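# Align gear housing to plate, retighten nut, stow wrench

## Task

Bring the side face of the gear housing flush against the edge of the small plate, tighten its nut firmly with the wrench once more, set the wrench down on the table away from the housing, and finish with both grippers released from everything.

## Robot and tools

Robot: two arms, left_arm and right_arm, each a six-joint arm with a parallel two-finger gripper. Shared scene frame: origin on the table surface midway between the arms, +x pointing out over the table, +z up; left_arm sits on the +y side. The names left and right do not correspond to sides of any camera picture. Arm bases (URDF root): left_arm at (-0.044, +0.329, 0) m, quat_wxyz (+1.000, 0, 0, -0.028); right_arm at (+0.004, -0.290, 0) m, quat_wxyz (+0.996, 0, 0, -0.086). Joint ranges in rad, base to hand: waist -2.618 to 3.054, shoulder 0.000 to 3.142, elbow 0.000 to 3.142, wrist pitch -1.571 to 1.571, wrist yaw -1.571 to 1.571, wrist roll -2.094 to 2.094. Elbows stop just before straight.

Gripper axes: fingers extend along the gripper's +z, close and open along its y. The reported end_effector_position is the point midway between the pads, roughly 1 cm back from the tips. A wrist camera mount on each hand adds some bulk near the gripper.

execute_actions(actions): actions is a list of actions; each action is a table of 1 to 15 rows; each row covers one control step of 1/30 s, and if fewer than 15 rows are given the final row repeats until 15 steps pass. A row always has 14 numbers, left_arm first then right_arm, each arm as dx, dy, dz, rx, ry, rz, opening, all within [-1, 1], even if one arm is idle. The first six are an offset (not a pose) from that gripper's measured pose at the moment the action began, expressed in the gripper's own axes; each row counts from that same start, not from the row before. For the first action of a call, the start is the pose in the latest result for this scene. Scale: 1.0 equals 0.6 m of translation or 180 degrees of rotation; rx, ry, rz form one rotation vector. Opening is absolute, not an offset: +1 fully open (0.094 m), -1 closed. Optionally append 12 stiffness numbers in [0, 1] (left_arm's 6 joints then right_arm's 6, in Joint positions order), making 26; each multiplies that joint's position gain and persists until changed. An empty list just returns the current state and images.

Per step, the commanded pose is clipped to at most 70 mm and 16 degrees from the measured pose, then reached by damped inverse kinematics that favours position over orientation. A distant target therefore needs several actions; after an action the arm only continues to its last clipped pose, so send the remainder next time.

move(target, speed, blocking): target is one row like above (14 numbers, or 26 with stiffness), offsets from the pose in the latest result showing one, in each gripper's axes. Both grippers travel straight paths ending together, lasting 0.5 to 10 s (cut off at 10 s). speed is the path top speed in m/s, 0.002 to 0.5, default 0.25; turning is capped at twice that in rad/s. Paths ignore obstacles and the other arm, grippers can lag, stray or overshoot the speed, and faster or deeper contact presses harder. Openings are sent at the start. blocking=false returns after 0.5 s while motion continues; until a result shows it ended, other moves and action rows are refused, so use wait or stop. The result adds a move: line with the ending (done, off_target, moving, held, fault) and limits (paced = pose clipped; held = a check blocked steps, after which the arm may jump fast), plus each gripper's distance from target.

wait(seconds): 0 to 10; lets the scene run with commands held; returns early if a move ends. stop(): brakes a running move; needs braking room; fingers keep moving. zoom_image(camera, region): camera is cam_high, cam_low, cam_left_wrist or cam_right_wrist; region [x0, y0, x1, y1] in that image's pixels, origin top-left, at most 504 by 504. read_manual(section): licence texts only, no motion. finished_scene(scene): ends the current scene by its number, irreversible; the goal must be met and remain so.

Results: a state line per arm with end_effector_position (m) and end_effector_quat_wxyz in the scene frame (less accurate at long reach); Hand target lines showing where each controller is heading; Joint positions, whose last entry is the measured opening in metres; grip_measured on the command scale (each gripper offset by up to about 1 mm); joint torques (whole drive output, with offsets and noise); step readings of positions, with HELD marking steps where an arm was held back; pose unreachable lines when a clearance check altered a command; FAULT, MOTOR HOT (from 75 °C) and OVER-TEMPERATURE FAULT lines. Images come from cam_high, cam_low, cam_left_wrist, cam_right_wrist, all 504x504, with calibration (K, distortion D, T_world_to_cam) supplied beforehand and only approximately correct.

Practical notes: arms usually finish a centimetre or so low and zero offsets let them sag; to hold an arm, send the offset back to its wanted pose in a reply's first call and zeros afterwards, aiming higher if it still droops. To grasp, command an opening about 0.03 below grip_measured (less for a lighter hold); pads push about 50 to 62 N, less on very thin parts. Holding loads heats motors; at 90 °C the arm halts 10 s, at 100 °C it goes limp and falls. The robot keeps its last command while you think. Random tugs on held parts or pushes on loose ones can occur. Avoid: knocking anything off the table, arms colliding or pressing each other, dropping or slamming parts, and hard pushes.

Each tool is called after "Request:" as name(argument=value, ...), one argument or row to a line, values as JSON.

## Session

Request:
execute_actions(
  actions=[],
)

Scene clock: 0.00 s.
left_arm: end_effector_position=(+0.3350, +0.4684, +0.3795) grip_measured=+1.000 end_effector_quat_wxyz=(+0.633, +0.413, +0.529, +0.387) | right_arm: end_effector_position=(+0.5499, -0.5576, +0.3175) grip_measured=+1.000 end_effector_quat_wxyz=(+0.489, -0.016, +0.839, -0.238)
Joint positions: left_arm=[0.716 1.25  0.942 0.448 0.77  1.114 0.094] | right_arm=[-0.294  2.029  2.045 -0.438 -0.028 -0.485  0.094]
Joint velocities: left_arm=[-0.012  0.012  0.007  0.022 -0.022 -0.051  0.   ] | right_arm=[0.007 0.007 0.007 0.007 0.007 0.081 0.   ]
Joint torques (N m, as the arm reports them, + toward a larger angle): no reading
Hand target (left_arm): +0.333, +0.467, +0.390; +0.636, +0.411, +0.521, +0.394
Hand target (right_arm): +0.549, -0.557, +0.324; +0.493, -0.015, +0.836, -0.239
Joint stiffness scale: left_arm=[1. 1. 1. 1. 1. 1.] | right_arm=[1. 1. 1. 1. 1. 1.]

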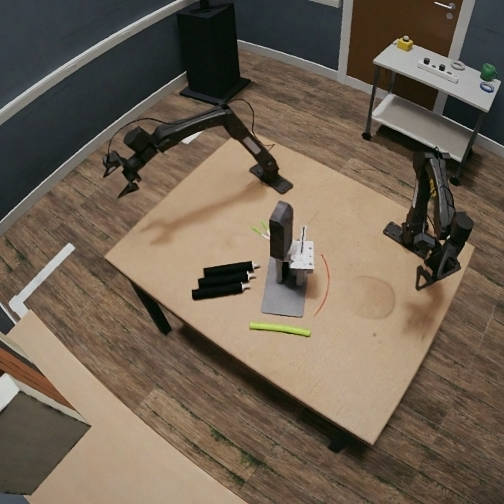

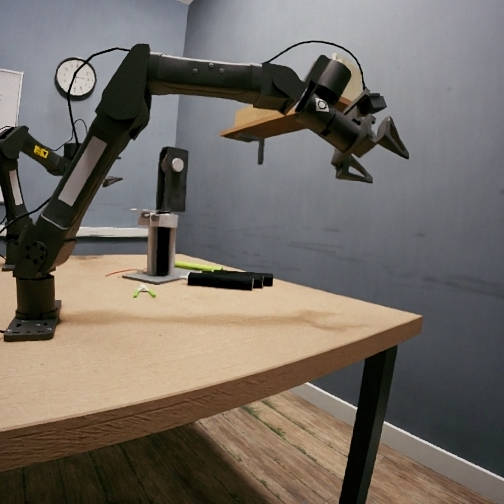

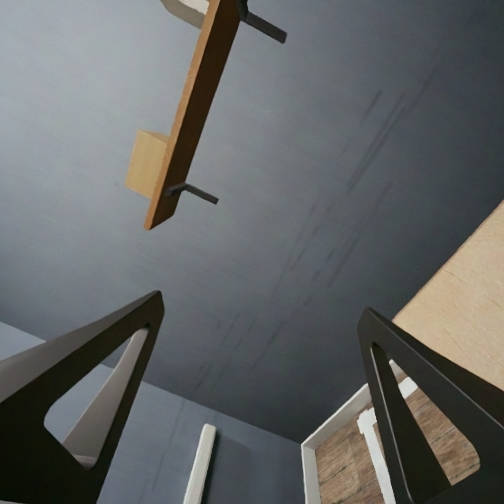

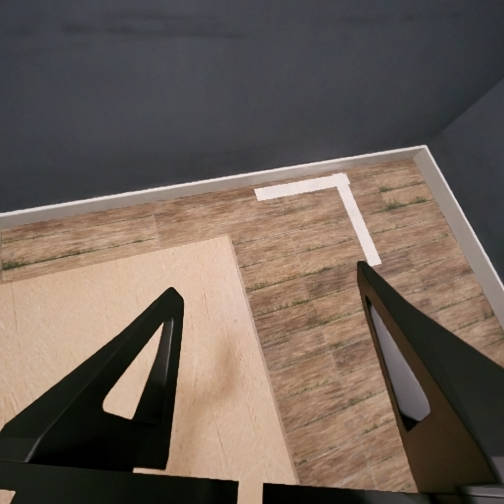

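Request:
zoom_image(
  camera="cam_high",
  region=[230, 190, 350, 340],
)

Request:
zoom_image(
  camera="cam_low",
  region=[100, 140, 240, 300],
)

Region (230, 190, 350, 340) of cam_high's 504x504 image, scaled by 3.360, with more detail than that image has; it fills the left 403 columns of this view, and the rest is white.

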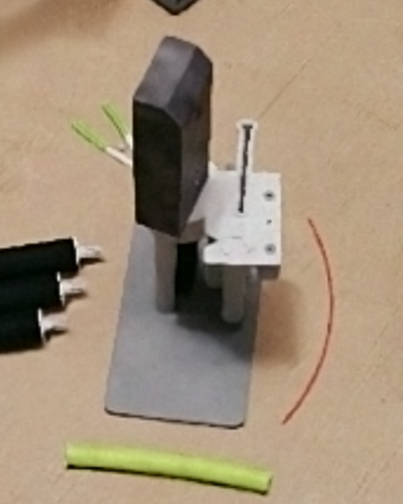

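Region (100, 140, 240, 300) of cam_low's 504x504 image, scaled by 3.150, with more detail than that image has; it fills the left 441 columns of this view, and the rest is white.

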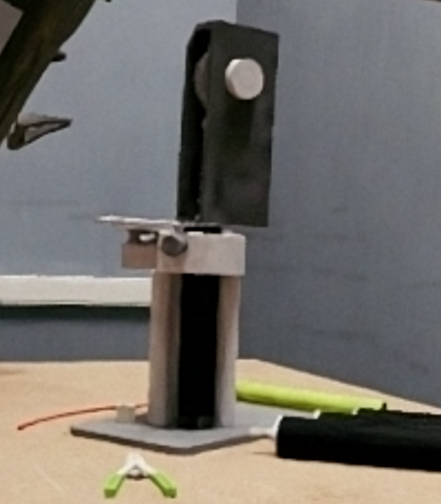

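Request:
move(
  target=[-0.432,-0.154,-0.073,0.273,0.056,-0.322,1,0,0,0,0,0,0,1],
  speed=0.35,
)

Scene clock: 3.17 s.
left_arm: end_effector_position=(+0.2566, +0.2045, +0.3692) grip_measured=+1.000 end_effector_quat_wxyz=(+0.462, +0.294, +0.819, -0.172) | right_arm: end_effector_position=(+0.5499, -0.5576, +0.3175) grip_measured=+1.000 end_effector_quat_wxyz=(+0.489, -0.016, +0.839, -0.238)
Joint positions: left_arm=[-0.091  1.175  1.519 -0.958  0.469  0.298  0.094] | right_arm=[-0.294  2.029  2.045 -0.438 -0.028 -0.485  0.094]
Joint velocities: left_arm=[-0.002  0.007  0.002 -0.007  0.051 -0.022  0.   ] | right_arm=[ 0.012 -0.012  0.012  0.022  0.022  0.022  0.   ]
Joint torques (N m, as the arm reports them, + toward a larger angle): left_arm=[-0.73 -2.29  9.59  1.66  0.15 -0.05] | right_arm=[  0.04 -10.16   7.2    1.59  -0.01   0.  ]
Hand target (left_arm): +0.257, +0.202, +0.381; +0.473, +0.296, +0.812, -0.173
Hand target (right_arm): +0.550, -0.558, +0.318; +0.489, -0.016, +0.839, -0.238
Off the commanded pose (left_arm): 0.012 m, 1 deg.
Off the commanded pose (right_arm): 0.000 m, 0 deg.
Joint stiffness scale: left_arm=[1. 1. 1. 1. 1. 1.] | right_arm=[1. 1. 1. 1. 1. 1.]
move: off_target (left_arm)
camera_calibration (this result's frames):
cam_left_wrist: T_world_to_cam=[[-0.581638, -0.813344, 0.0129883, 0.313321], [-0.72664, 0.512324, -0.457731, 0.278213], [0.365639, -0.275672, -0.888996, 0.392886], [0, 0, 0, 1]] pos_world=[0.240746, 0.22061, 0.472551]

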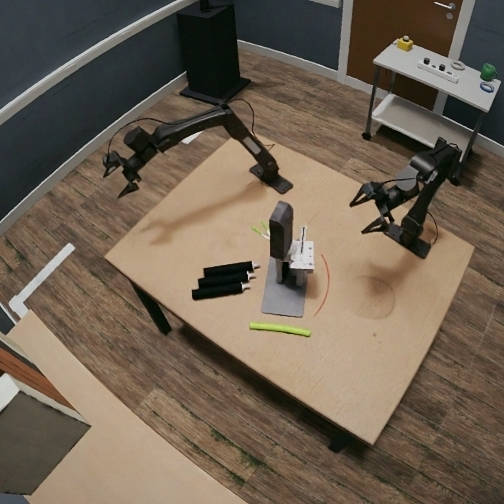

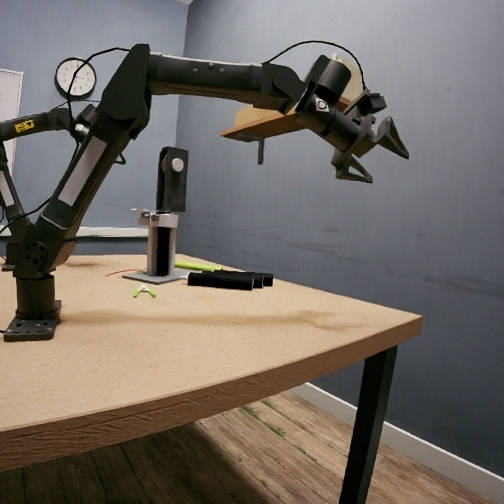

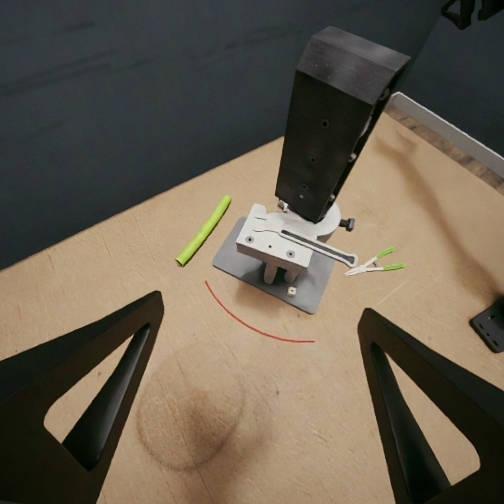

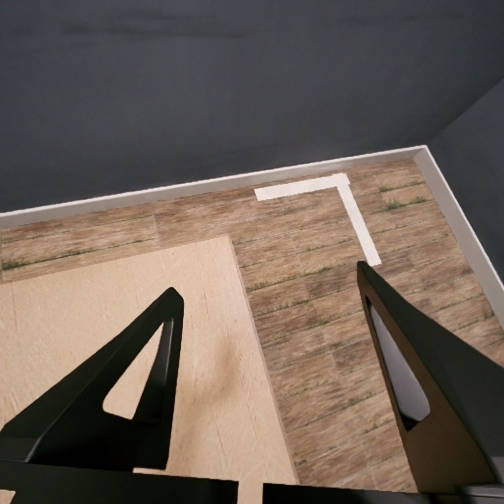

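Request:
zoom_image(
  camera="cam_left_wrist",
  region=[220, 170, 380, 320],
)

Request:
zoom_image(
  camera="cam_low",
  region=[120, 190, 200, 240],
)

Region (220, 170, 380, 320) of cam_left_wrist's 504x504 image, scaled by 3.150, with more detail than that image has; it fills the top 472 rows of this view, and the rest is white.

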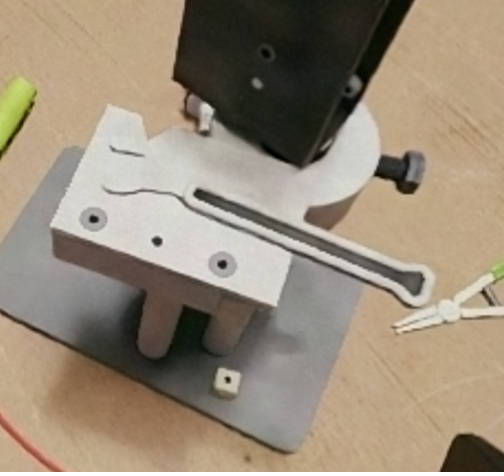

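Region (120, 190, 200, 240) of cam_low's 504x504 image, scaled by 6.300, with more detail than that image has; it fills the top 315 rows of this view, and the rest is white.

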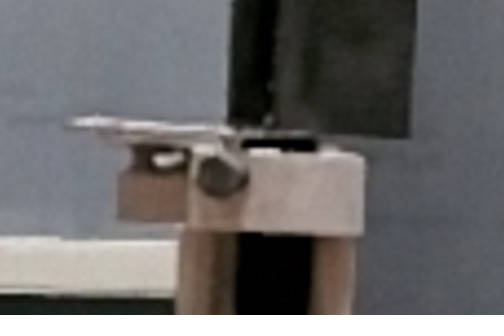

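Request:
move(
  target=[0.26,0,0.156,0,-0.22,0,1,0,0,0,0,0,0,1],
)

Scene clock: 6.17 s.
left_arm: end_effector_position=(+0.2646, +0.2028, +0.1900) grip_measured=+1.000 end_effector_quat_wxyz=(+0.710, +0.223, +0.617, -0.254) | right_arm: end_effector_position=(+0.5499, -0.5576, +0.3175) grip_measured=+1.000 end_effector_quat_wxyz=(+0.489, -0.016, +0.839, -0.238)
Joint positions: left_arm=[-0.032  1.48   0.112  1.536  0.597 -0.092  0.094] | right_arm=[-0.294  2.029  2.045 -0.438 -0.028 -0.485  0.094]
Joint velocities: left_arm=[ 0.002 -0.022 -0.007 -0.007  0.007  0.007  0.   ] | right_arm=[-0.012 -0.007 -0.002 -0.037 -0.051 -0.051  0.   ]
Joint torques (N m, as the arm reports them, + toward a larger angle): left_arm=[-0.75 -2.76  2.79  1.9  -0.11 -0.1 ] | right_arm=[  0.04 -10.21   7.19   1.58  -0.02   0.01]
Hand target (left_arm): +0.261, +0.202, +0.186; +0.707, +0.220, +0.620, -0.257
Hand target (right_arm): +0.550, -0.558, +0.318; +0.489, -0.016, +0.839, -0.238
Off the commanded pose (left_arm): 0.009 m, 1 deg.
Off the commanded pose (right_arm): 0.000 m, 0 deg.
Joint stiffness scale: left_arm=[1. 1. 1. 1. 1. 1.] | right_arm=[1. 1. 1. 1. 1. 1.]
joint sent to its limit (left arm) — the command would take joint 4 (wrist pitch) past its upper limit, so that joint was sent only as far as its limit.
move: done
camera_calibration (this result's frames):
cam_left_wrist: T_world_to_cam=[[-0.591885, -0.804633, 0.0473053, 0.313273], [-0.352235, 0.205421, -0.91309, 0.252536], [0.724985, -0.557107, -0.405005, 0.100195], [0, 0, 0, 1]] pos_world=[0.201734, 0.256013, 0.256348]

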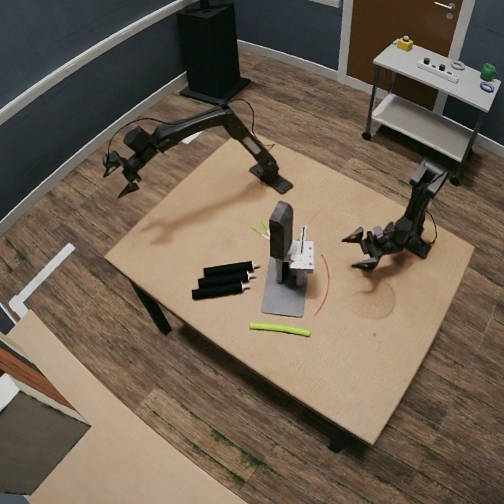

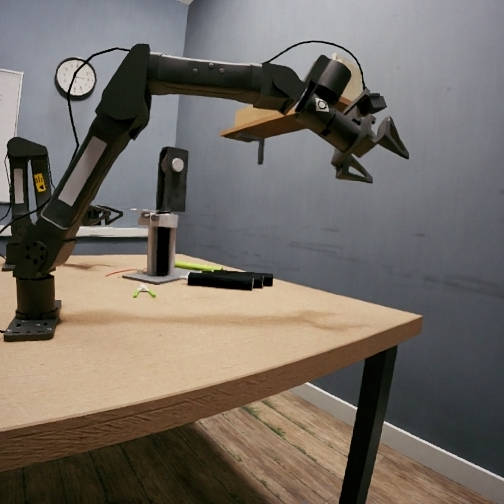

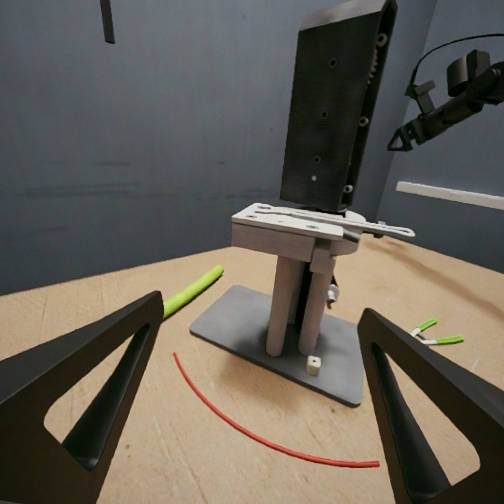

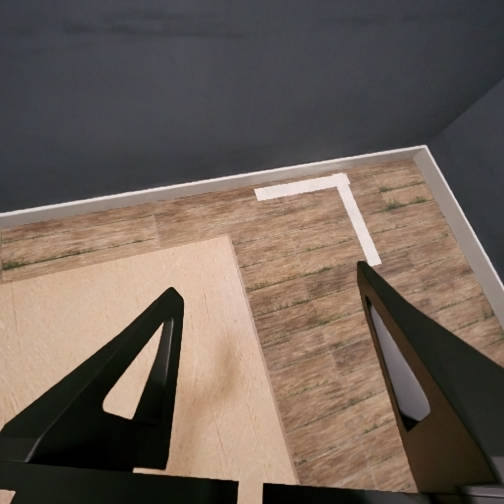

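Request:
zoom_image(
  camera="cam_left_wrist",
  region=[220, 160, 420, 280],
)

Region (220, 160, 420, 280) of cam_left_wrist's 504x504 image, scaled by 2.520, with more detail than that image has; it fills the top 302 rows of this view, and the rest is white.

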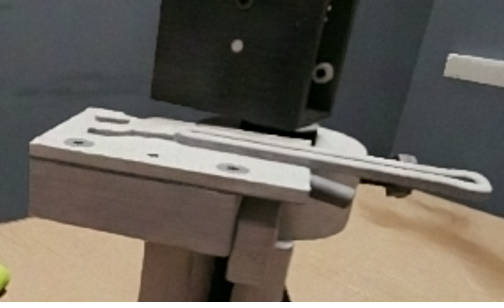

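Request:
move(
  target=[0,0,-0.05,0,0.1,0,1,0.09,0.725,-0.808,-0.183,-0.176,0.096,1],
  speed=0.3,
)

Scene clock: 9.67 s.
left_arm: end_effector_position=(+0.2359, +0.2211, +0.1651) grip_measured=+1.000 end_effector_quat_wxyz=(+0.583, +0.252, +0.739, -0.225) | right_arm: end_effector_position=(+0.2029, -0.0106, +0.2922) grip_measured=+1.000 end_effector_quat_wxyz=(+0.694, -0.085, +0.707, +0.111)
Joint positions: left_arm=[0.07  0.843 0.232 0.322 0.69  0.147 0.094] | right_arm=[1.621 1.175 0.674 0.467 1.171 0.071 0.094]
Joint velocities: left_arm=[-0.002 -0.022  0.002 -0.168 -0.007  0.037  0.   ] | right_arm=[-0.002  0.007  0.002  0.022 -0.022 -0.066  0.   ]
Joint torques (N m, as the arm reports them, + toward a larger angle): left_arm=[ 0.64 -2.77 10.54  1.76  0.24  0.05] | right_arm=[ 0.23 -2.19  7.9   1.28  0.22 -0.04]
Hand target (left_arm): +0.239, +0.222, +0.187; +0.605, +0.261, +0.721, -0.216
Hand target (right_arm): +0.203, -0.010, +0.295; +0.696, -0.081, +0.706, +0.106
Off the commanded pose (left_arm): 0.022 m, 4 deg.
Off the commanded pose (right_arm): 0.013 m, 2 deg.
Joint stiffness scale: left_arm=[1. 1. 1. 1. 1. 1.] | right_arm=[1. 1. 1. 1. 1. 1.]
move: off_target (left_arm, right_arm)
camera_calibration (this result's frames):
cam_left_wrist: T_world_to_cam=[[-0.577236, -0.813945, 0.0655091, 0.307806], [-0.600681, 0.368907, -0.709288, 0.204738], [0.553155, -0.448777, -0.701868, 0.186715], [0, 0, 0, 1]] pos_world=[0.197377, 0.258801, 0.256104]
cam_right_wrist: T_world_to_cam=[[0.308535, -0.902501, -0.300496, 0.0138558], [-0.743324, -0.0316402, -0.668182, 0.364438], [0.593527, 0.429524, -0.680613, 0.202439], [0, 0, 0, 1]] pos_world=[0.146468, -0.0629166, 0.385457]

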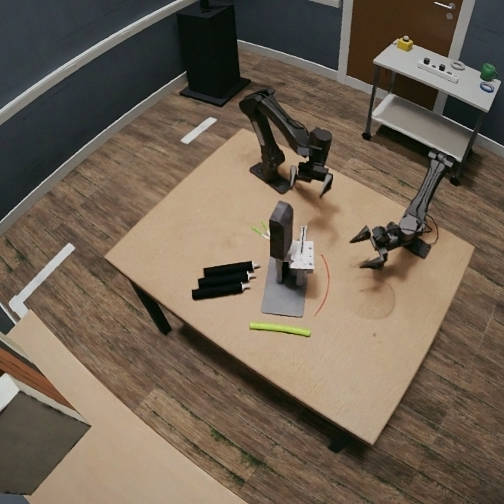

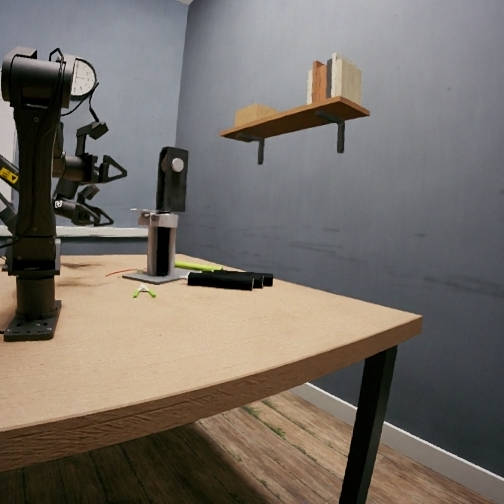

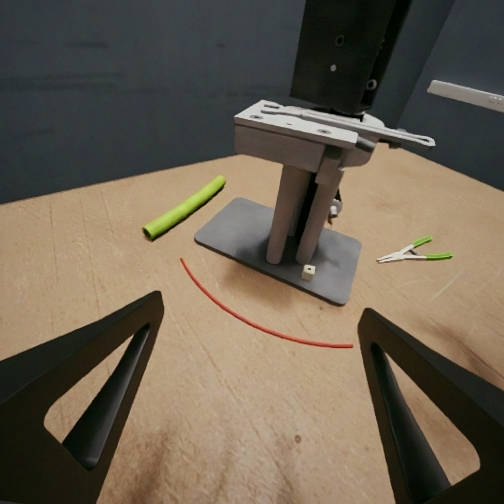

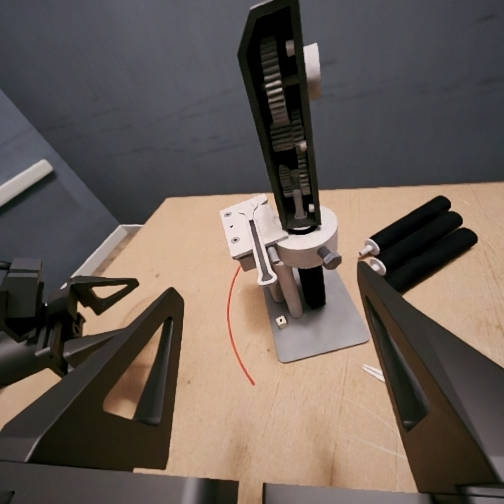

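Request:
zoom_image(
  camera="cam_right_wrist",
  region=[210, 170, 360, 300],
)

Region (210, 170, 360, 300) of cam_right_wrist's 504x504 image, scaled by 3.360, with more detail than that image has; it fills the top 437 rows of this view, and the rest is white.

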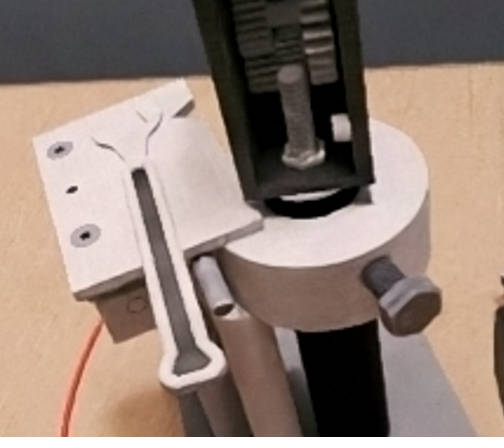

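Request:
move(
  target=[-0.1,0,0,0,0,0,1,0.137,0.029,0.02,-0.074,0.074,0.496,0.2],
)

Scene clock: 14.43 s.
left_arm: end_effector_position=(+0.2450, +0.2167, +0.2023) grip_measured=+1.000 end_effector_quat_wxyz=(+0.564, +0.245, +0.755, -0.228) | right_arm: end_effector_position=(+0.2072, +0.0113, +0.2193) grip_measured=+0.202 end_effector_quat_wxyz=(+0.324, +0.356, +0.606, +0.634)
Joint positions: left_arm=[0.036 0.834 0.425 0.076 0.653 0.137 0.094] | right_arm=[1.487 1.276 0.372 0.921 0.748 1.617 0.056]
Joint velocities: left_arm=[ 0.002  0.002  0.002 -0.066 -0.007 -0.022  0.   ] | right_arm=[-0.012  0.002  0.002 -0.007  0.022  0.066 -0.001]
Joint torques (N m, as the arm reports them, + toward a larger angle): left_arm=[-0.7  -2.73 10.82  1.89  0.13 -0.03] | right_arm=[-0.73 -2.19  5.15  1.46 -0.12 -0.04]
Hand target (left_arm): +0.246, +0.215, +0.224; +0.583, +0.251, +0.739, -0.225
Hand target (right_arm): +0.208, +0.011, +0.211; +0.325, +0.351, +0.615, +0.627
Off the commanded pose (left_arm): 0.021 m, 3 deg.
Off the commanded pose (right_arm): 0.009 m, 1 deg.
Joint stiffness scale: left_arm=[1. 1. 1. 1. 1. 1.] | right_arm=[1. 1. 1. 1. 1. 1.]
move: off_target (left_arm)
camera_calibration (this result's frames):
cam_left_wrist: T_world_to_cam=[[-0.569851, -0.816612, 0.0917294, 0.300489], [-0.637566, 0.368939, -0.676309, 0.240646], [0.51844, -0.443879, -0.730884, 0.219166], [0, 0, 0, 1]] pos_world=[0.211037, 0.253883, 0.295372]
cam_right_wrist: T_world_to_cam=[[-0.115805, 0.30339, -0.945803, 0.226211], [-0.966908, 0.183495, 0.17725, 0.178136], [0.227326, 0.935032, 0.272101, 0.00208657], [0, 0, 0, 1]] pos_world=[0.197964, -0.103268, 0.181809]

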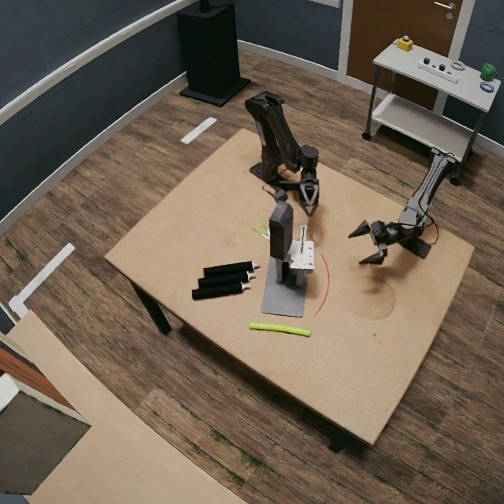

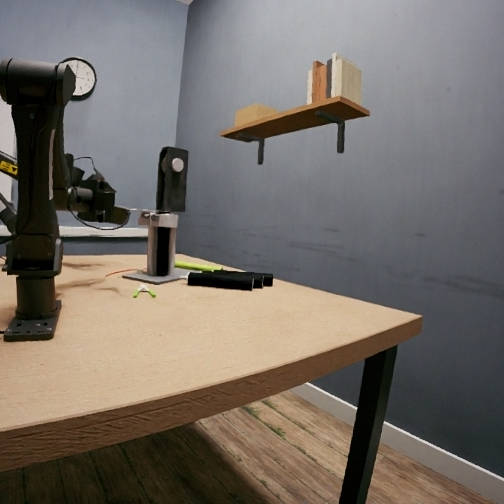

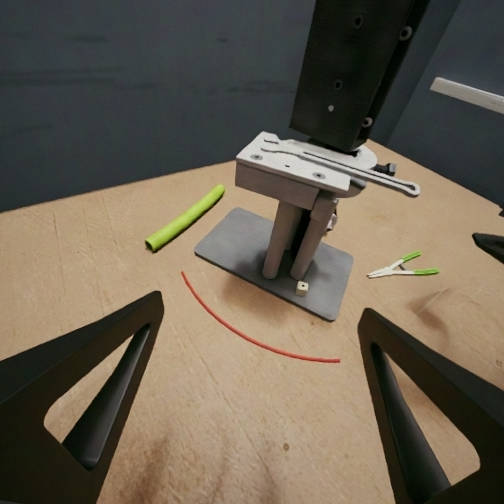

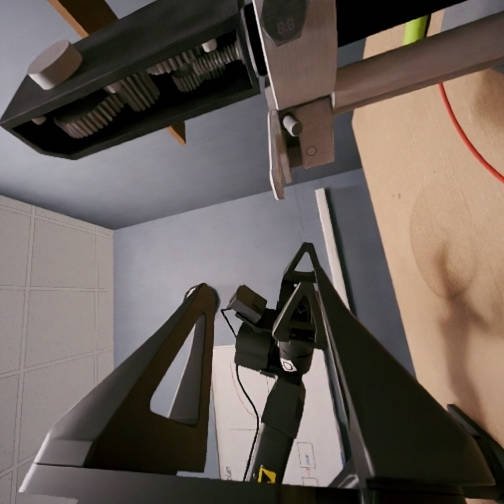

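Request:
move(
  target=[-0.06,-0.05,-0.03,0,0,0,1,-0.028,-0.04,0.08,0,0,0,0.2],
  speed=0.1,
)

Request:
zoom_image(
  camera="cam_high",
  region=[260, 180, 350, 280],
)

Scene clock: 16.00 s.
left_arm: end_effector_position=(+0.2215, +0.2023, +0.2231) grip_measured=+1.000 end_effector_quat_wxyz=(+0.544, +0.241, +0.770, -0.230) | right_arm: end_effector_position=(+0.2526, +0.0197, +0.1912) grip_measured=+0.202 end_effector_quat_wxyz=(+0.326, +0.358, +0.608, +0.629)
Joint positions: left_arm=[-0.077  0.709  0.513 -0.163  0.541  0.095  0.094] | right_arm=[1.313 1.502 0.398 1.109 0.581 1.622 0.056]
Joint velocities: left_arm=[-0.002  0.002 -0.002  0.022 -0.051  0.037  0.   ] | right_arm=[-0.012 -0.002  0.002  0.037 -0.007  0.007  0.001]
Joint torques (N m, as the arm reports them, + toward a larger angle): left_arm=[-0.86 -2.03 10.69  1.85  0.15 -0.02] | right_arm=[-0.6  -3.39  7.21  1.53 -0.12 -0.07]
Hand target (left_arm): +0.220, +0.201, +0.244; +0.564, +0.245, +0.755, -0.229
Hand target (right_arm): +0.256, +0.025, +0.196; +0.325, +0.354, +0.606, +0.634
Off the commanded pose (left_arm): 0.021 m, 3 deg.
Off the commanded pose (right_arm): 0.007 m, 1 deg.
Joint stiffness scale: left_arm=[1. 1. 1. 1. 1. 1.] | right_arm=[1. 1. 1. 1. 1. 1.]
move: off_target (left_arm)
camera_calibration (this result's frames):
cam_left_wrist: T_world_to_cam=[[-0.562607, -0.819126, 0.111834, 0.267885], [-0.670702, 0.373144, -0.641032, 0.24362], [0.483356, -0.435656, -0.759323, 0.252558], [0, 0, 0, 1]] pos_world=[0.192035, 0.238554, 0.317983]
cam_right_wrist: T_world_to_cam=[[-0.118776, 0.296681, -0.947561, 0.203551], [-0.964679, 0.19151, 0.180884, 0.224107], [0.235133, 0.935577, 0.263455, -0.00871529], [0, 0, 0, 1]] pos_world=[0.242418, -0.0951549, 0.154636]

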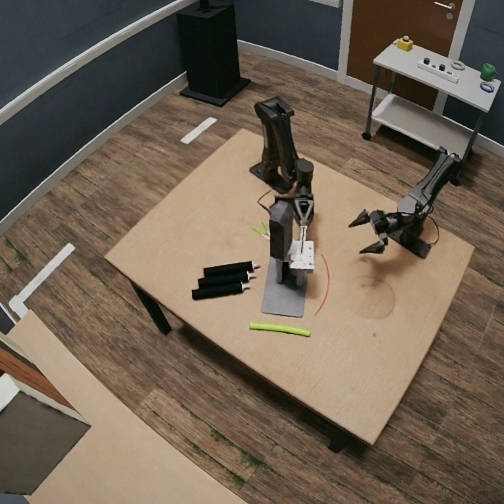

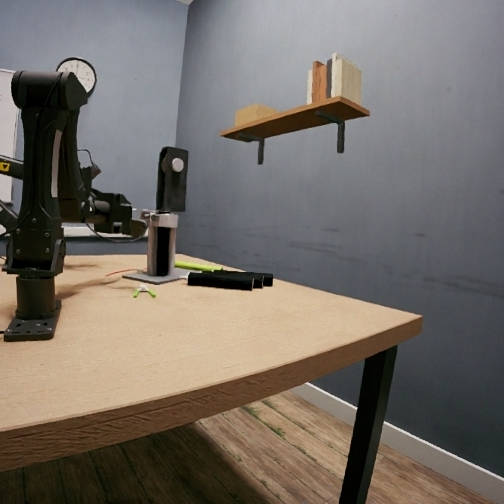

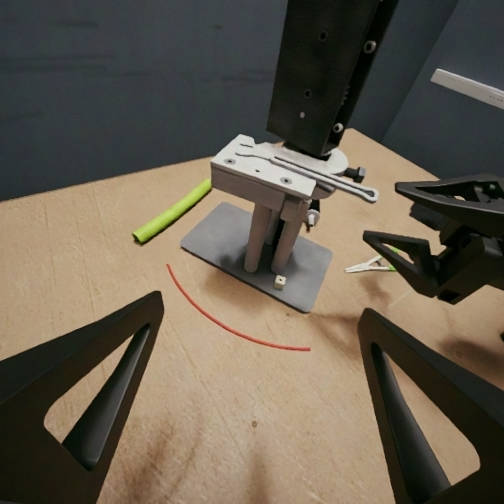

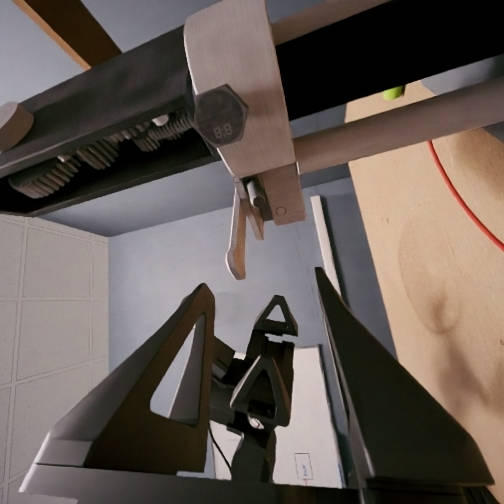

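Region (260, 180, 350, 280) of cam_high's 504x504 image, scaled by 5.040, with more detail than that image has; it fills the left 454 columns of this view, and the rest is white.

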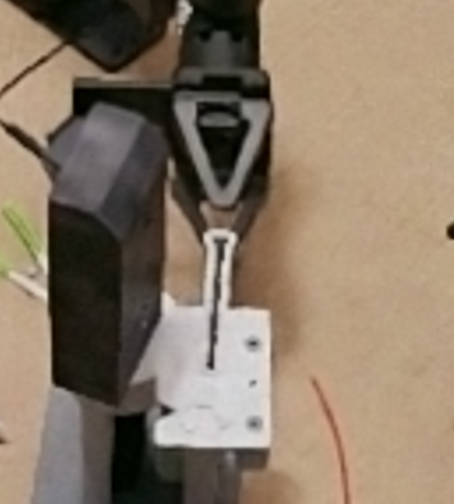

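Request:
move(
  target=[-0.03,0,0,0,0,0,1,0.002,0.03,0,0,0,0,-0.4],
  speed=0.05,
)

Request:
move(
  target=[0,0,0,0,0,0,1,0,0,0.055,0,0,0,-0.4],
  speed=0.05,
)

Scene clock: 17.10 s.
left_arm: end_effector_position=(+0.2239, +0.2029, +0.2260) grip_measured=+1.000 end_effector_quat_wxyz=(+0.535, +0.238, +0.778, -0.229) | right_arm: end_effector_position=(+0.2519, +0.0183, +0.2004) grip_measured=-0.398 end_effector_quat_wxyz=(+0.325, +0.359, +0.611, +0.626)
Joint positions: left_arm=[-0.077  0.731  0.55  -0.202  0.536  0.095  0.094] | right_arm=[1.313 1.442 0.414 1.022 0.58  1.625 0.028]
Joint velocities: left_arm=[-0.017  0.007  0.012 -0.007 -0.007 -0.022  0.   ] | right_arm=[ 0.007  0.002  0.002 -0.066 -0.037  0.066  0.   ]
Joint torques (N m, as the arm reports them, + toward a larger angle): left_arm=[-0.88 -0.09 10.86  1.89  0.11 -0.06] | right_arm=[ 0.19 -5.29  7.34  1.35  0.04 -0.04]
Hand target (left_arm): +0.226, +0.200, +0.240; +0.545, +0.241, +0.770, -0.230
Hand target (right_arm): +0.252, +0.020, +0.209; +0.326, +0.358, +0.608, +0.630
Off the commanded pose (left_arm): 0.015 m, 1 deg.
Off the commanded pose (right_arm): 0.009 m, 1 deg.
Joint stiffness scale: left_arm=[1. 1. 1. 1. 1. 1.] | right_arm=[1. 1. 1. 1. 1. 1.]
move: off_target (left_arm)
camera_calibration (this result's frames):
cam_left_wrist: T_world_to_cam=[[-0.555316, -0.822755, 0.121234, 0.266313], [-0.688003, 0.372602, -0.622752, 0.246704], [0.467201, -0.429233, -0.77297, 0.259318], [0, 0, 0, 1]] pos_world=[0.196468, 0.238496, 0.321795]
cam_right_wrist: T_world_to_cam=[[-0.124758, 0.289831, -0.948912, 0.214424], [-0.963713, 0.192081, 0.185372, 0.220847], [0.235994, 0.937605, 0.25535, -0.0083375], [0, 0, 0, 1]] pos_world=[0.241552, -0.0967499, 0.164659]

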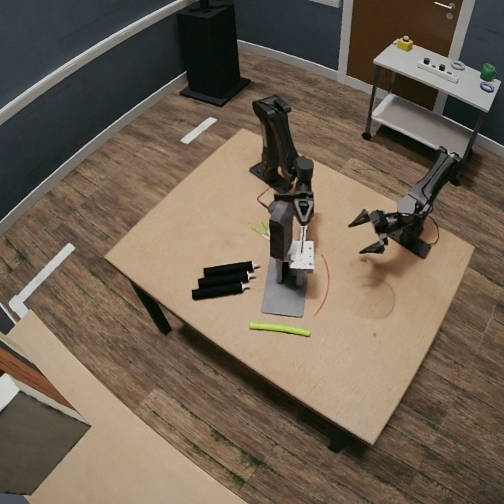

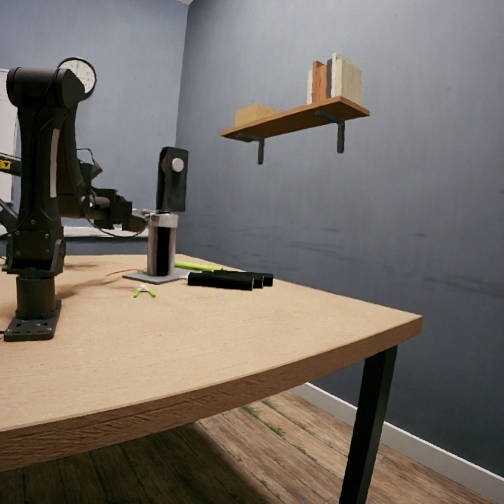

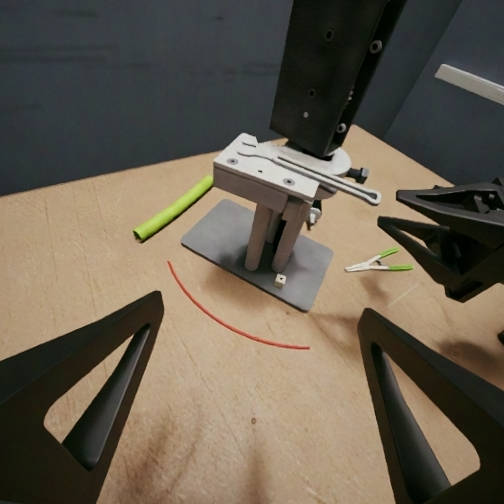

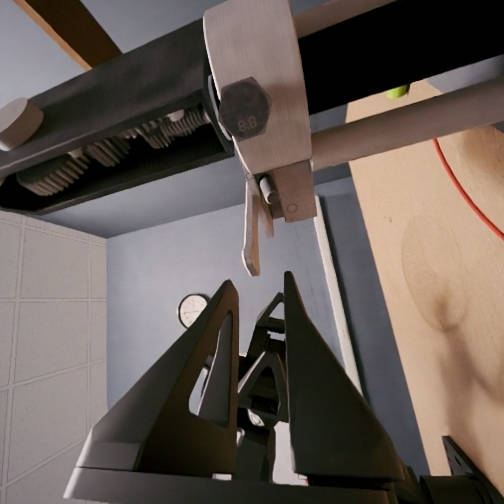

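Scene clock: 18.07 s.
left_arm: end_effector_position=(+0.2238, +0.2029, +0.2259) grip_measured=+1.000 end_effector_quat_wxyz=(+0.535, +0.238, +0.778, -0.229) | right_arm: end_effector_position=(+0.2763, +0.0317, +0.1961) grip_measured=-0.398 end_effector_quat_wxyz=(+0.327, +0.362, +0.613, +0.621)
Joint positions: left_arm=[-0.077  0.731  0.55  -0.203  0.536  0.095  0.094] | right_arm=[1.253 1.547 0.497 1.034 0.528 1.628 0.028]
Joint velocities: left_arm=[-0.012 -0.002  0.007 -0.022 -0.007 -0.066  0.   ] | right_arm=[ 0.012  0.002 -0.002 -0.022 -0.095 -0.037  0.002]
Joint torques (N m, as the arm reports them, + toward a larger angle): left_arm=[ 0.   -0.73  7.77  1.81  0.17  0.02] | right_arm=[-0.64 -4.08  7.36  1.64 -0.13 -0.04]
Hand target (left_arm): +0.224, +0.203, +0.226; +0.535, +0.238, +0.778, -0.229
Hand target (right_arm): +0.279, +0.036, +0.200; +0.326, +0.358, +0.611, +0.626
Off the commanded pose (left_arm): 0.000 m, 0 deg.
Off the commanded pose (right_arm): 0.007 m, 1 deg.
Joint stiffness scale: left_arm=[1. 1. 1. 1. 1. 1.] | right_arm=[1. 1. 1. 1. 1. 1.]
move: done
camera_calibration (this result's frames):
cam_left_wrist: T_world_to_cam=[[-0.55527, -0.822761, 0.121402, 0.266262], [-0.688238, 0.372633, -0.622473, 0.246615], [0.466908, -0.429195, -0.773168, 0.259376], [0, 0, 0, 1]] pos_world=[0.196472, 0.238496, 0.321728]
cam_right_wrist: T_world_to_cam=[[-0.12878, 0.284158, -0.95009, 0.211058], [-0.96088, 0.201141, 0.190401, 0.24055], [0.245206, 0.937442, 0.247138, -0.0264618], [0, 0, 0, 1]] pos_world=[0.264809, -0.0835518, 0.161263]

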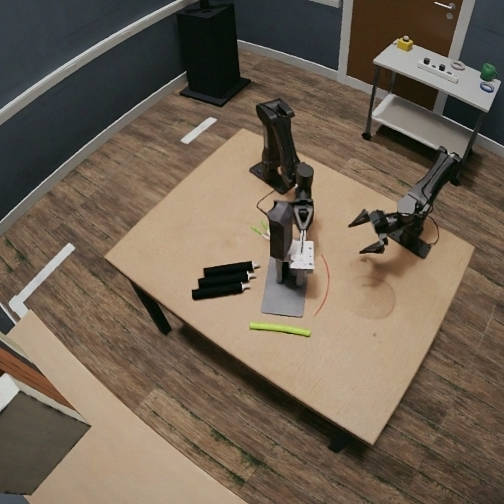

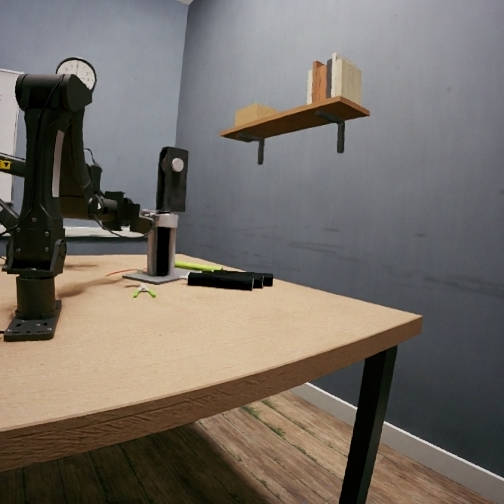

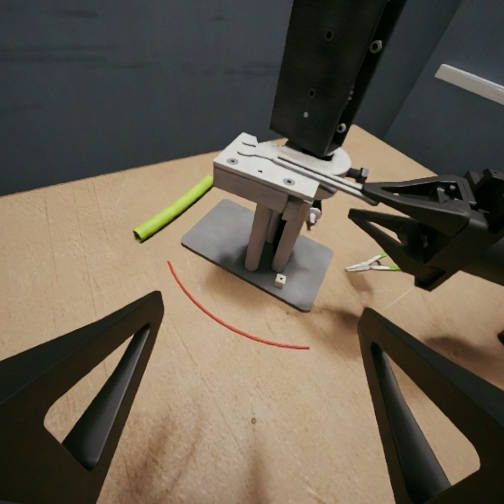

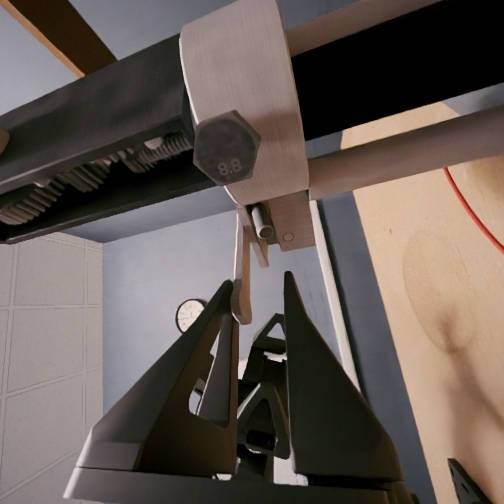

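Request:
move(
  target=[0,0,0,0,0,0,1,0.006,0.033,0.012,-0.01,0,0,-0.4],
  speed=0.05,
)

Request:
move(
  target=[0,0,0,0,0,0,1,0,0,0,0,0,0,-1],
)

Scene clock: 18.90 s.
left_arm: end_effector_position=(+0.2238, +0.2029, +0.2259) grip_measured=+1.000 end_effector_quat_wxyz=(+0.535, +0.238, +0.778, -0.229) | right_arm: end_effector_position=(+0.2789, +0.0370, +0.2083) grip_measured=-0.398 end_effector_quat_wxyz=(+0.327, +0.361, +0.604, +0.632)
Joint positions: left_arm=[-0.077  0.731  0.55  -0.203  0.536  0.095  0.094] | right_arm=[1.253 1.547 0.529 1.031 0.527 1.626 0.028]
Joint velocities: left_arm=[-0.017  0.012 -0.012  0.022  0.037  0.022  0.   ] | right_arm=[ 0.007 -0.002  0.002 -0.037 -0.022  0.007 -0.   ]
Joint torques (N m, as the arm reports them, + toward a larger angle): left_arm=[-0.08 -0.75  7.82  1.82  0.16 -0.02] | right_arm=[-0.31 -5.73  7.39  1.39 -0.02 -0.16]
Hand target (left_arm): +0.224, +0.203, +0.226; +0.535, +0.238, +0.778, -0.229
Hand target (right_arm): +0.281, +0.038, +0.216; +0.332, +0.357, +0.603, +0.631
Off the commanded pose (left_arm): 0.000 m, 0 deg.
Off the commanded pose (right_arm): 0.008 m, 1 deg.
Joint stiffness scale: left_arm=[1. 1. 1. 1. 1. 1.] | right_arm=[1. 1. 1. 1. 1. 1.]
move: done
camera_calibration (this result's frames):
cam_left_wrist: T_world_to_cam=[[-0.55527, -0.822761, 0.121402, 0.266262], [-0.688238, 0.372633, -0.622473, 0.246615], [0.466908, -0.429195, -0.773168, 0.259376], [0, 0, 0, 1]] pos_world=[0.196472, 0.238496, 0.321728]
cam_right_wrist: T_world_to_cam=[[-0.114893, 0.306738, -0.944834, 0.215734], [-0.963894, 0.195586, 0.180708, 0.242731], [0.240227, 0.931481, 0.273191, -0.0388971], [0, 0, 0, 1]] pos_world=[0.268097, -0.0774168, 0.170596]

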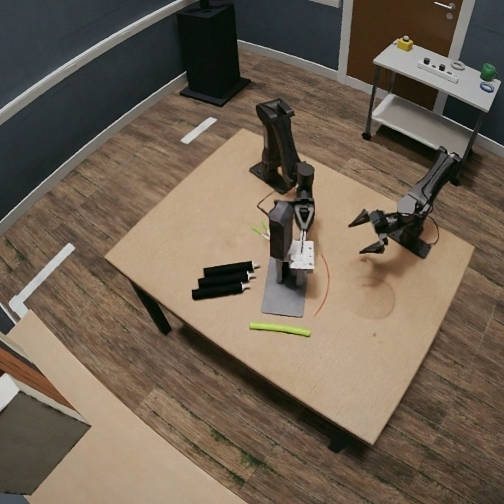

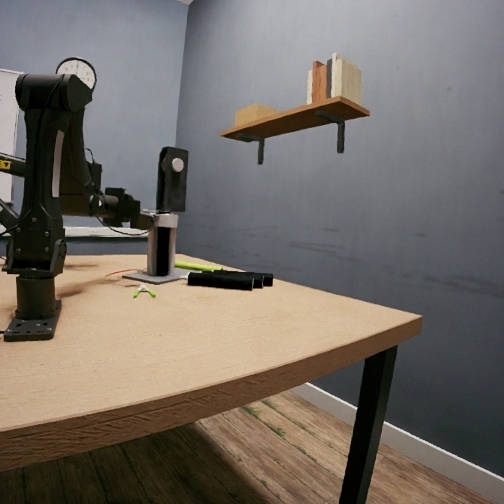

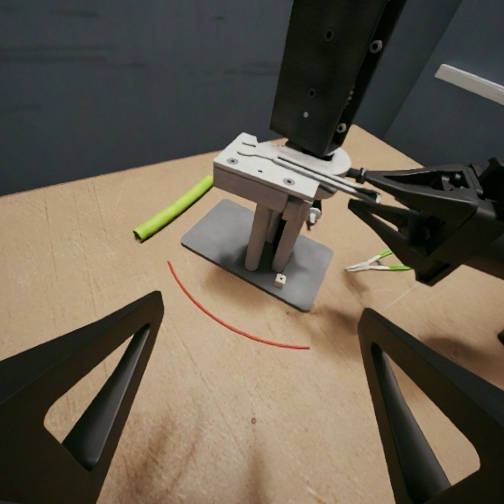

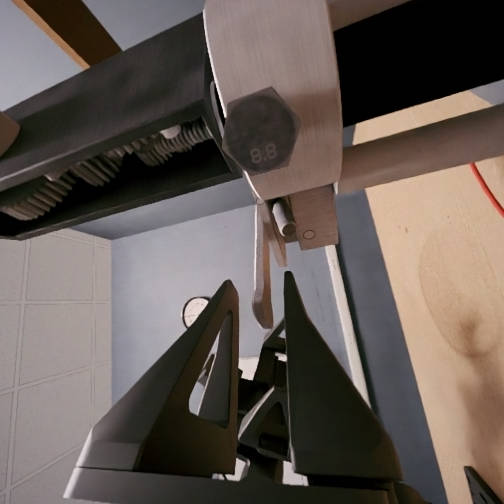

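Scene clock: 19.40 s.
left_arm: end_effector_position=(+0.2238, +0.2029, +0.2258) grip_measured=+1.000 end_effector_quat_wxyz=(+0.535, +0.238, +0.778, -0.229) | right_arm: end_effector_position=(+0.2789, +0.0370, +0.2085) grip_measured=-0.909 end_effector_quat_wxyz=(+0.326, +0.362, +0.603, +0.632)
Joint positions: left_arm=[-0.077  0.731  0.55  -0.203  0.536  0.095  0.094] | right_arm=[1.253 1.547 0.529 1.032 0.527 1.628 0.004]
Joint velocities: left_arm=[ 0.017 -0.002 -0.002  0.022  0.022 -0.081  0.   ] | right_arm=[-0.017  0.007  0.007  0.022  0.066  0.007  0.   ]
Joint torques (N m, as the arm reports them, + toward a larger angle): left_arm=[-0.03 -0.74  7.79  1.82  0.13  0.  ] | right_arm=[ 0.01 -4.94  5.83  1.55  0.03 -0.02]
Hand target (left_arm): +0.224, +0.203, +0.226; +0.535, +0.238, +0.778, -0.229
Hand target (right_arm): +0.279, +0.037, +0.208; +0.327, +0.361, +0.603, +0.632
Off the commanded pose (left_arm): 0.000 m, 0 deg.
Off the commanded pose (right_arm): 0.000 m, 0 deg.
Joint stiffness scale: left_arm=[1. 1. 1. 1. 1. 1.] | right_arm=[1. 1. 1. 1. 1. 1.]
move: done
camera_calibration (this result's frames):
cam_left_wrist: T_world_to_cam=[[-0.555224, -0.822768, 0.121571, 0.26621], [-0.688473, 0.372665, -0.622194, 0.246526], [0.466616, -0.429156, -0.773366, 0.259434], [0, 0, 0, 1]] pos_world=[0.196477, 0.238495, 0.321661]
cam_right_wrist: T_world_to_cam=[[-0.115701, 0.309209, -0.94393, 0.215842], [-0.963745, 0.195086, 0.182035, 0.2424], [0.240434, 0.930769, 0.275427, -0.0394395], [0, 0, 0, 1]] pos_world=[0.268067, -0.0773198, 0.170477]

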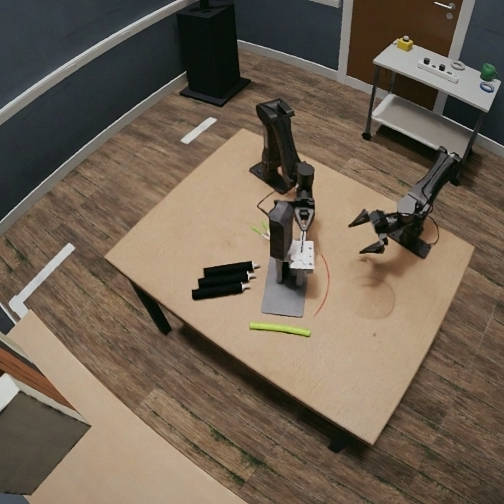

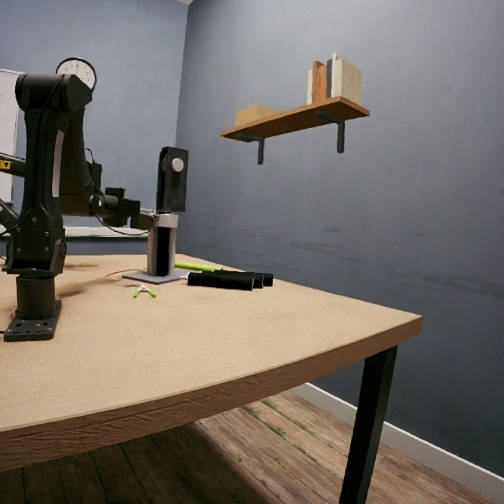

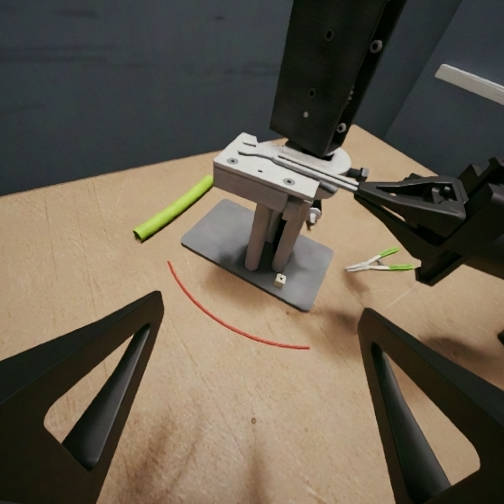

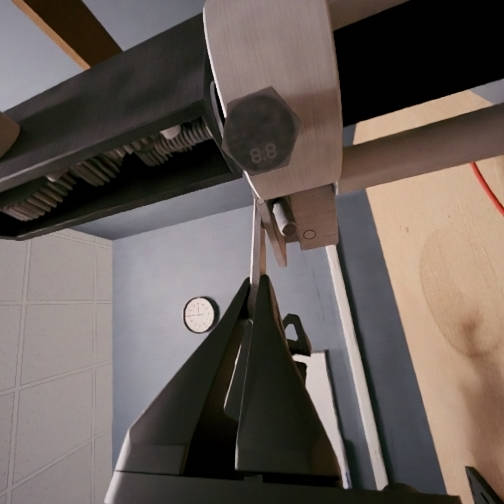

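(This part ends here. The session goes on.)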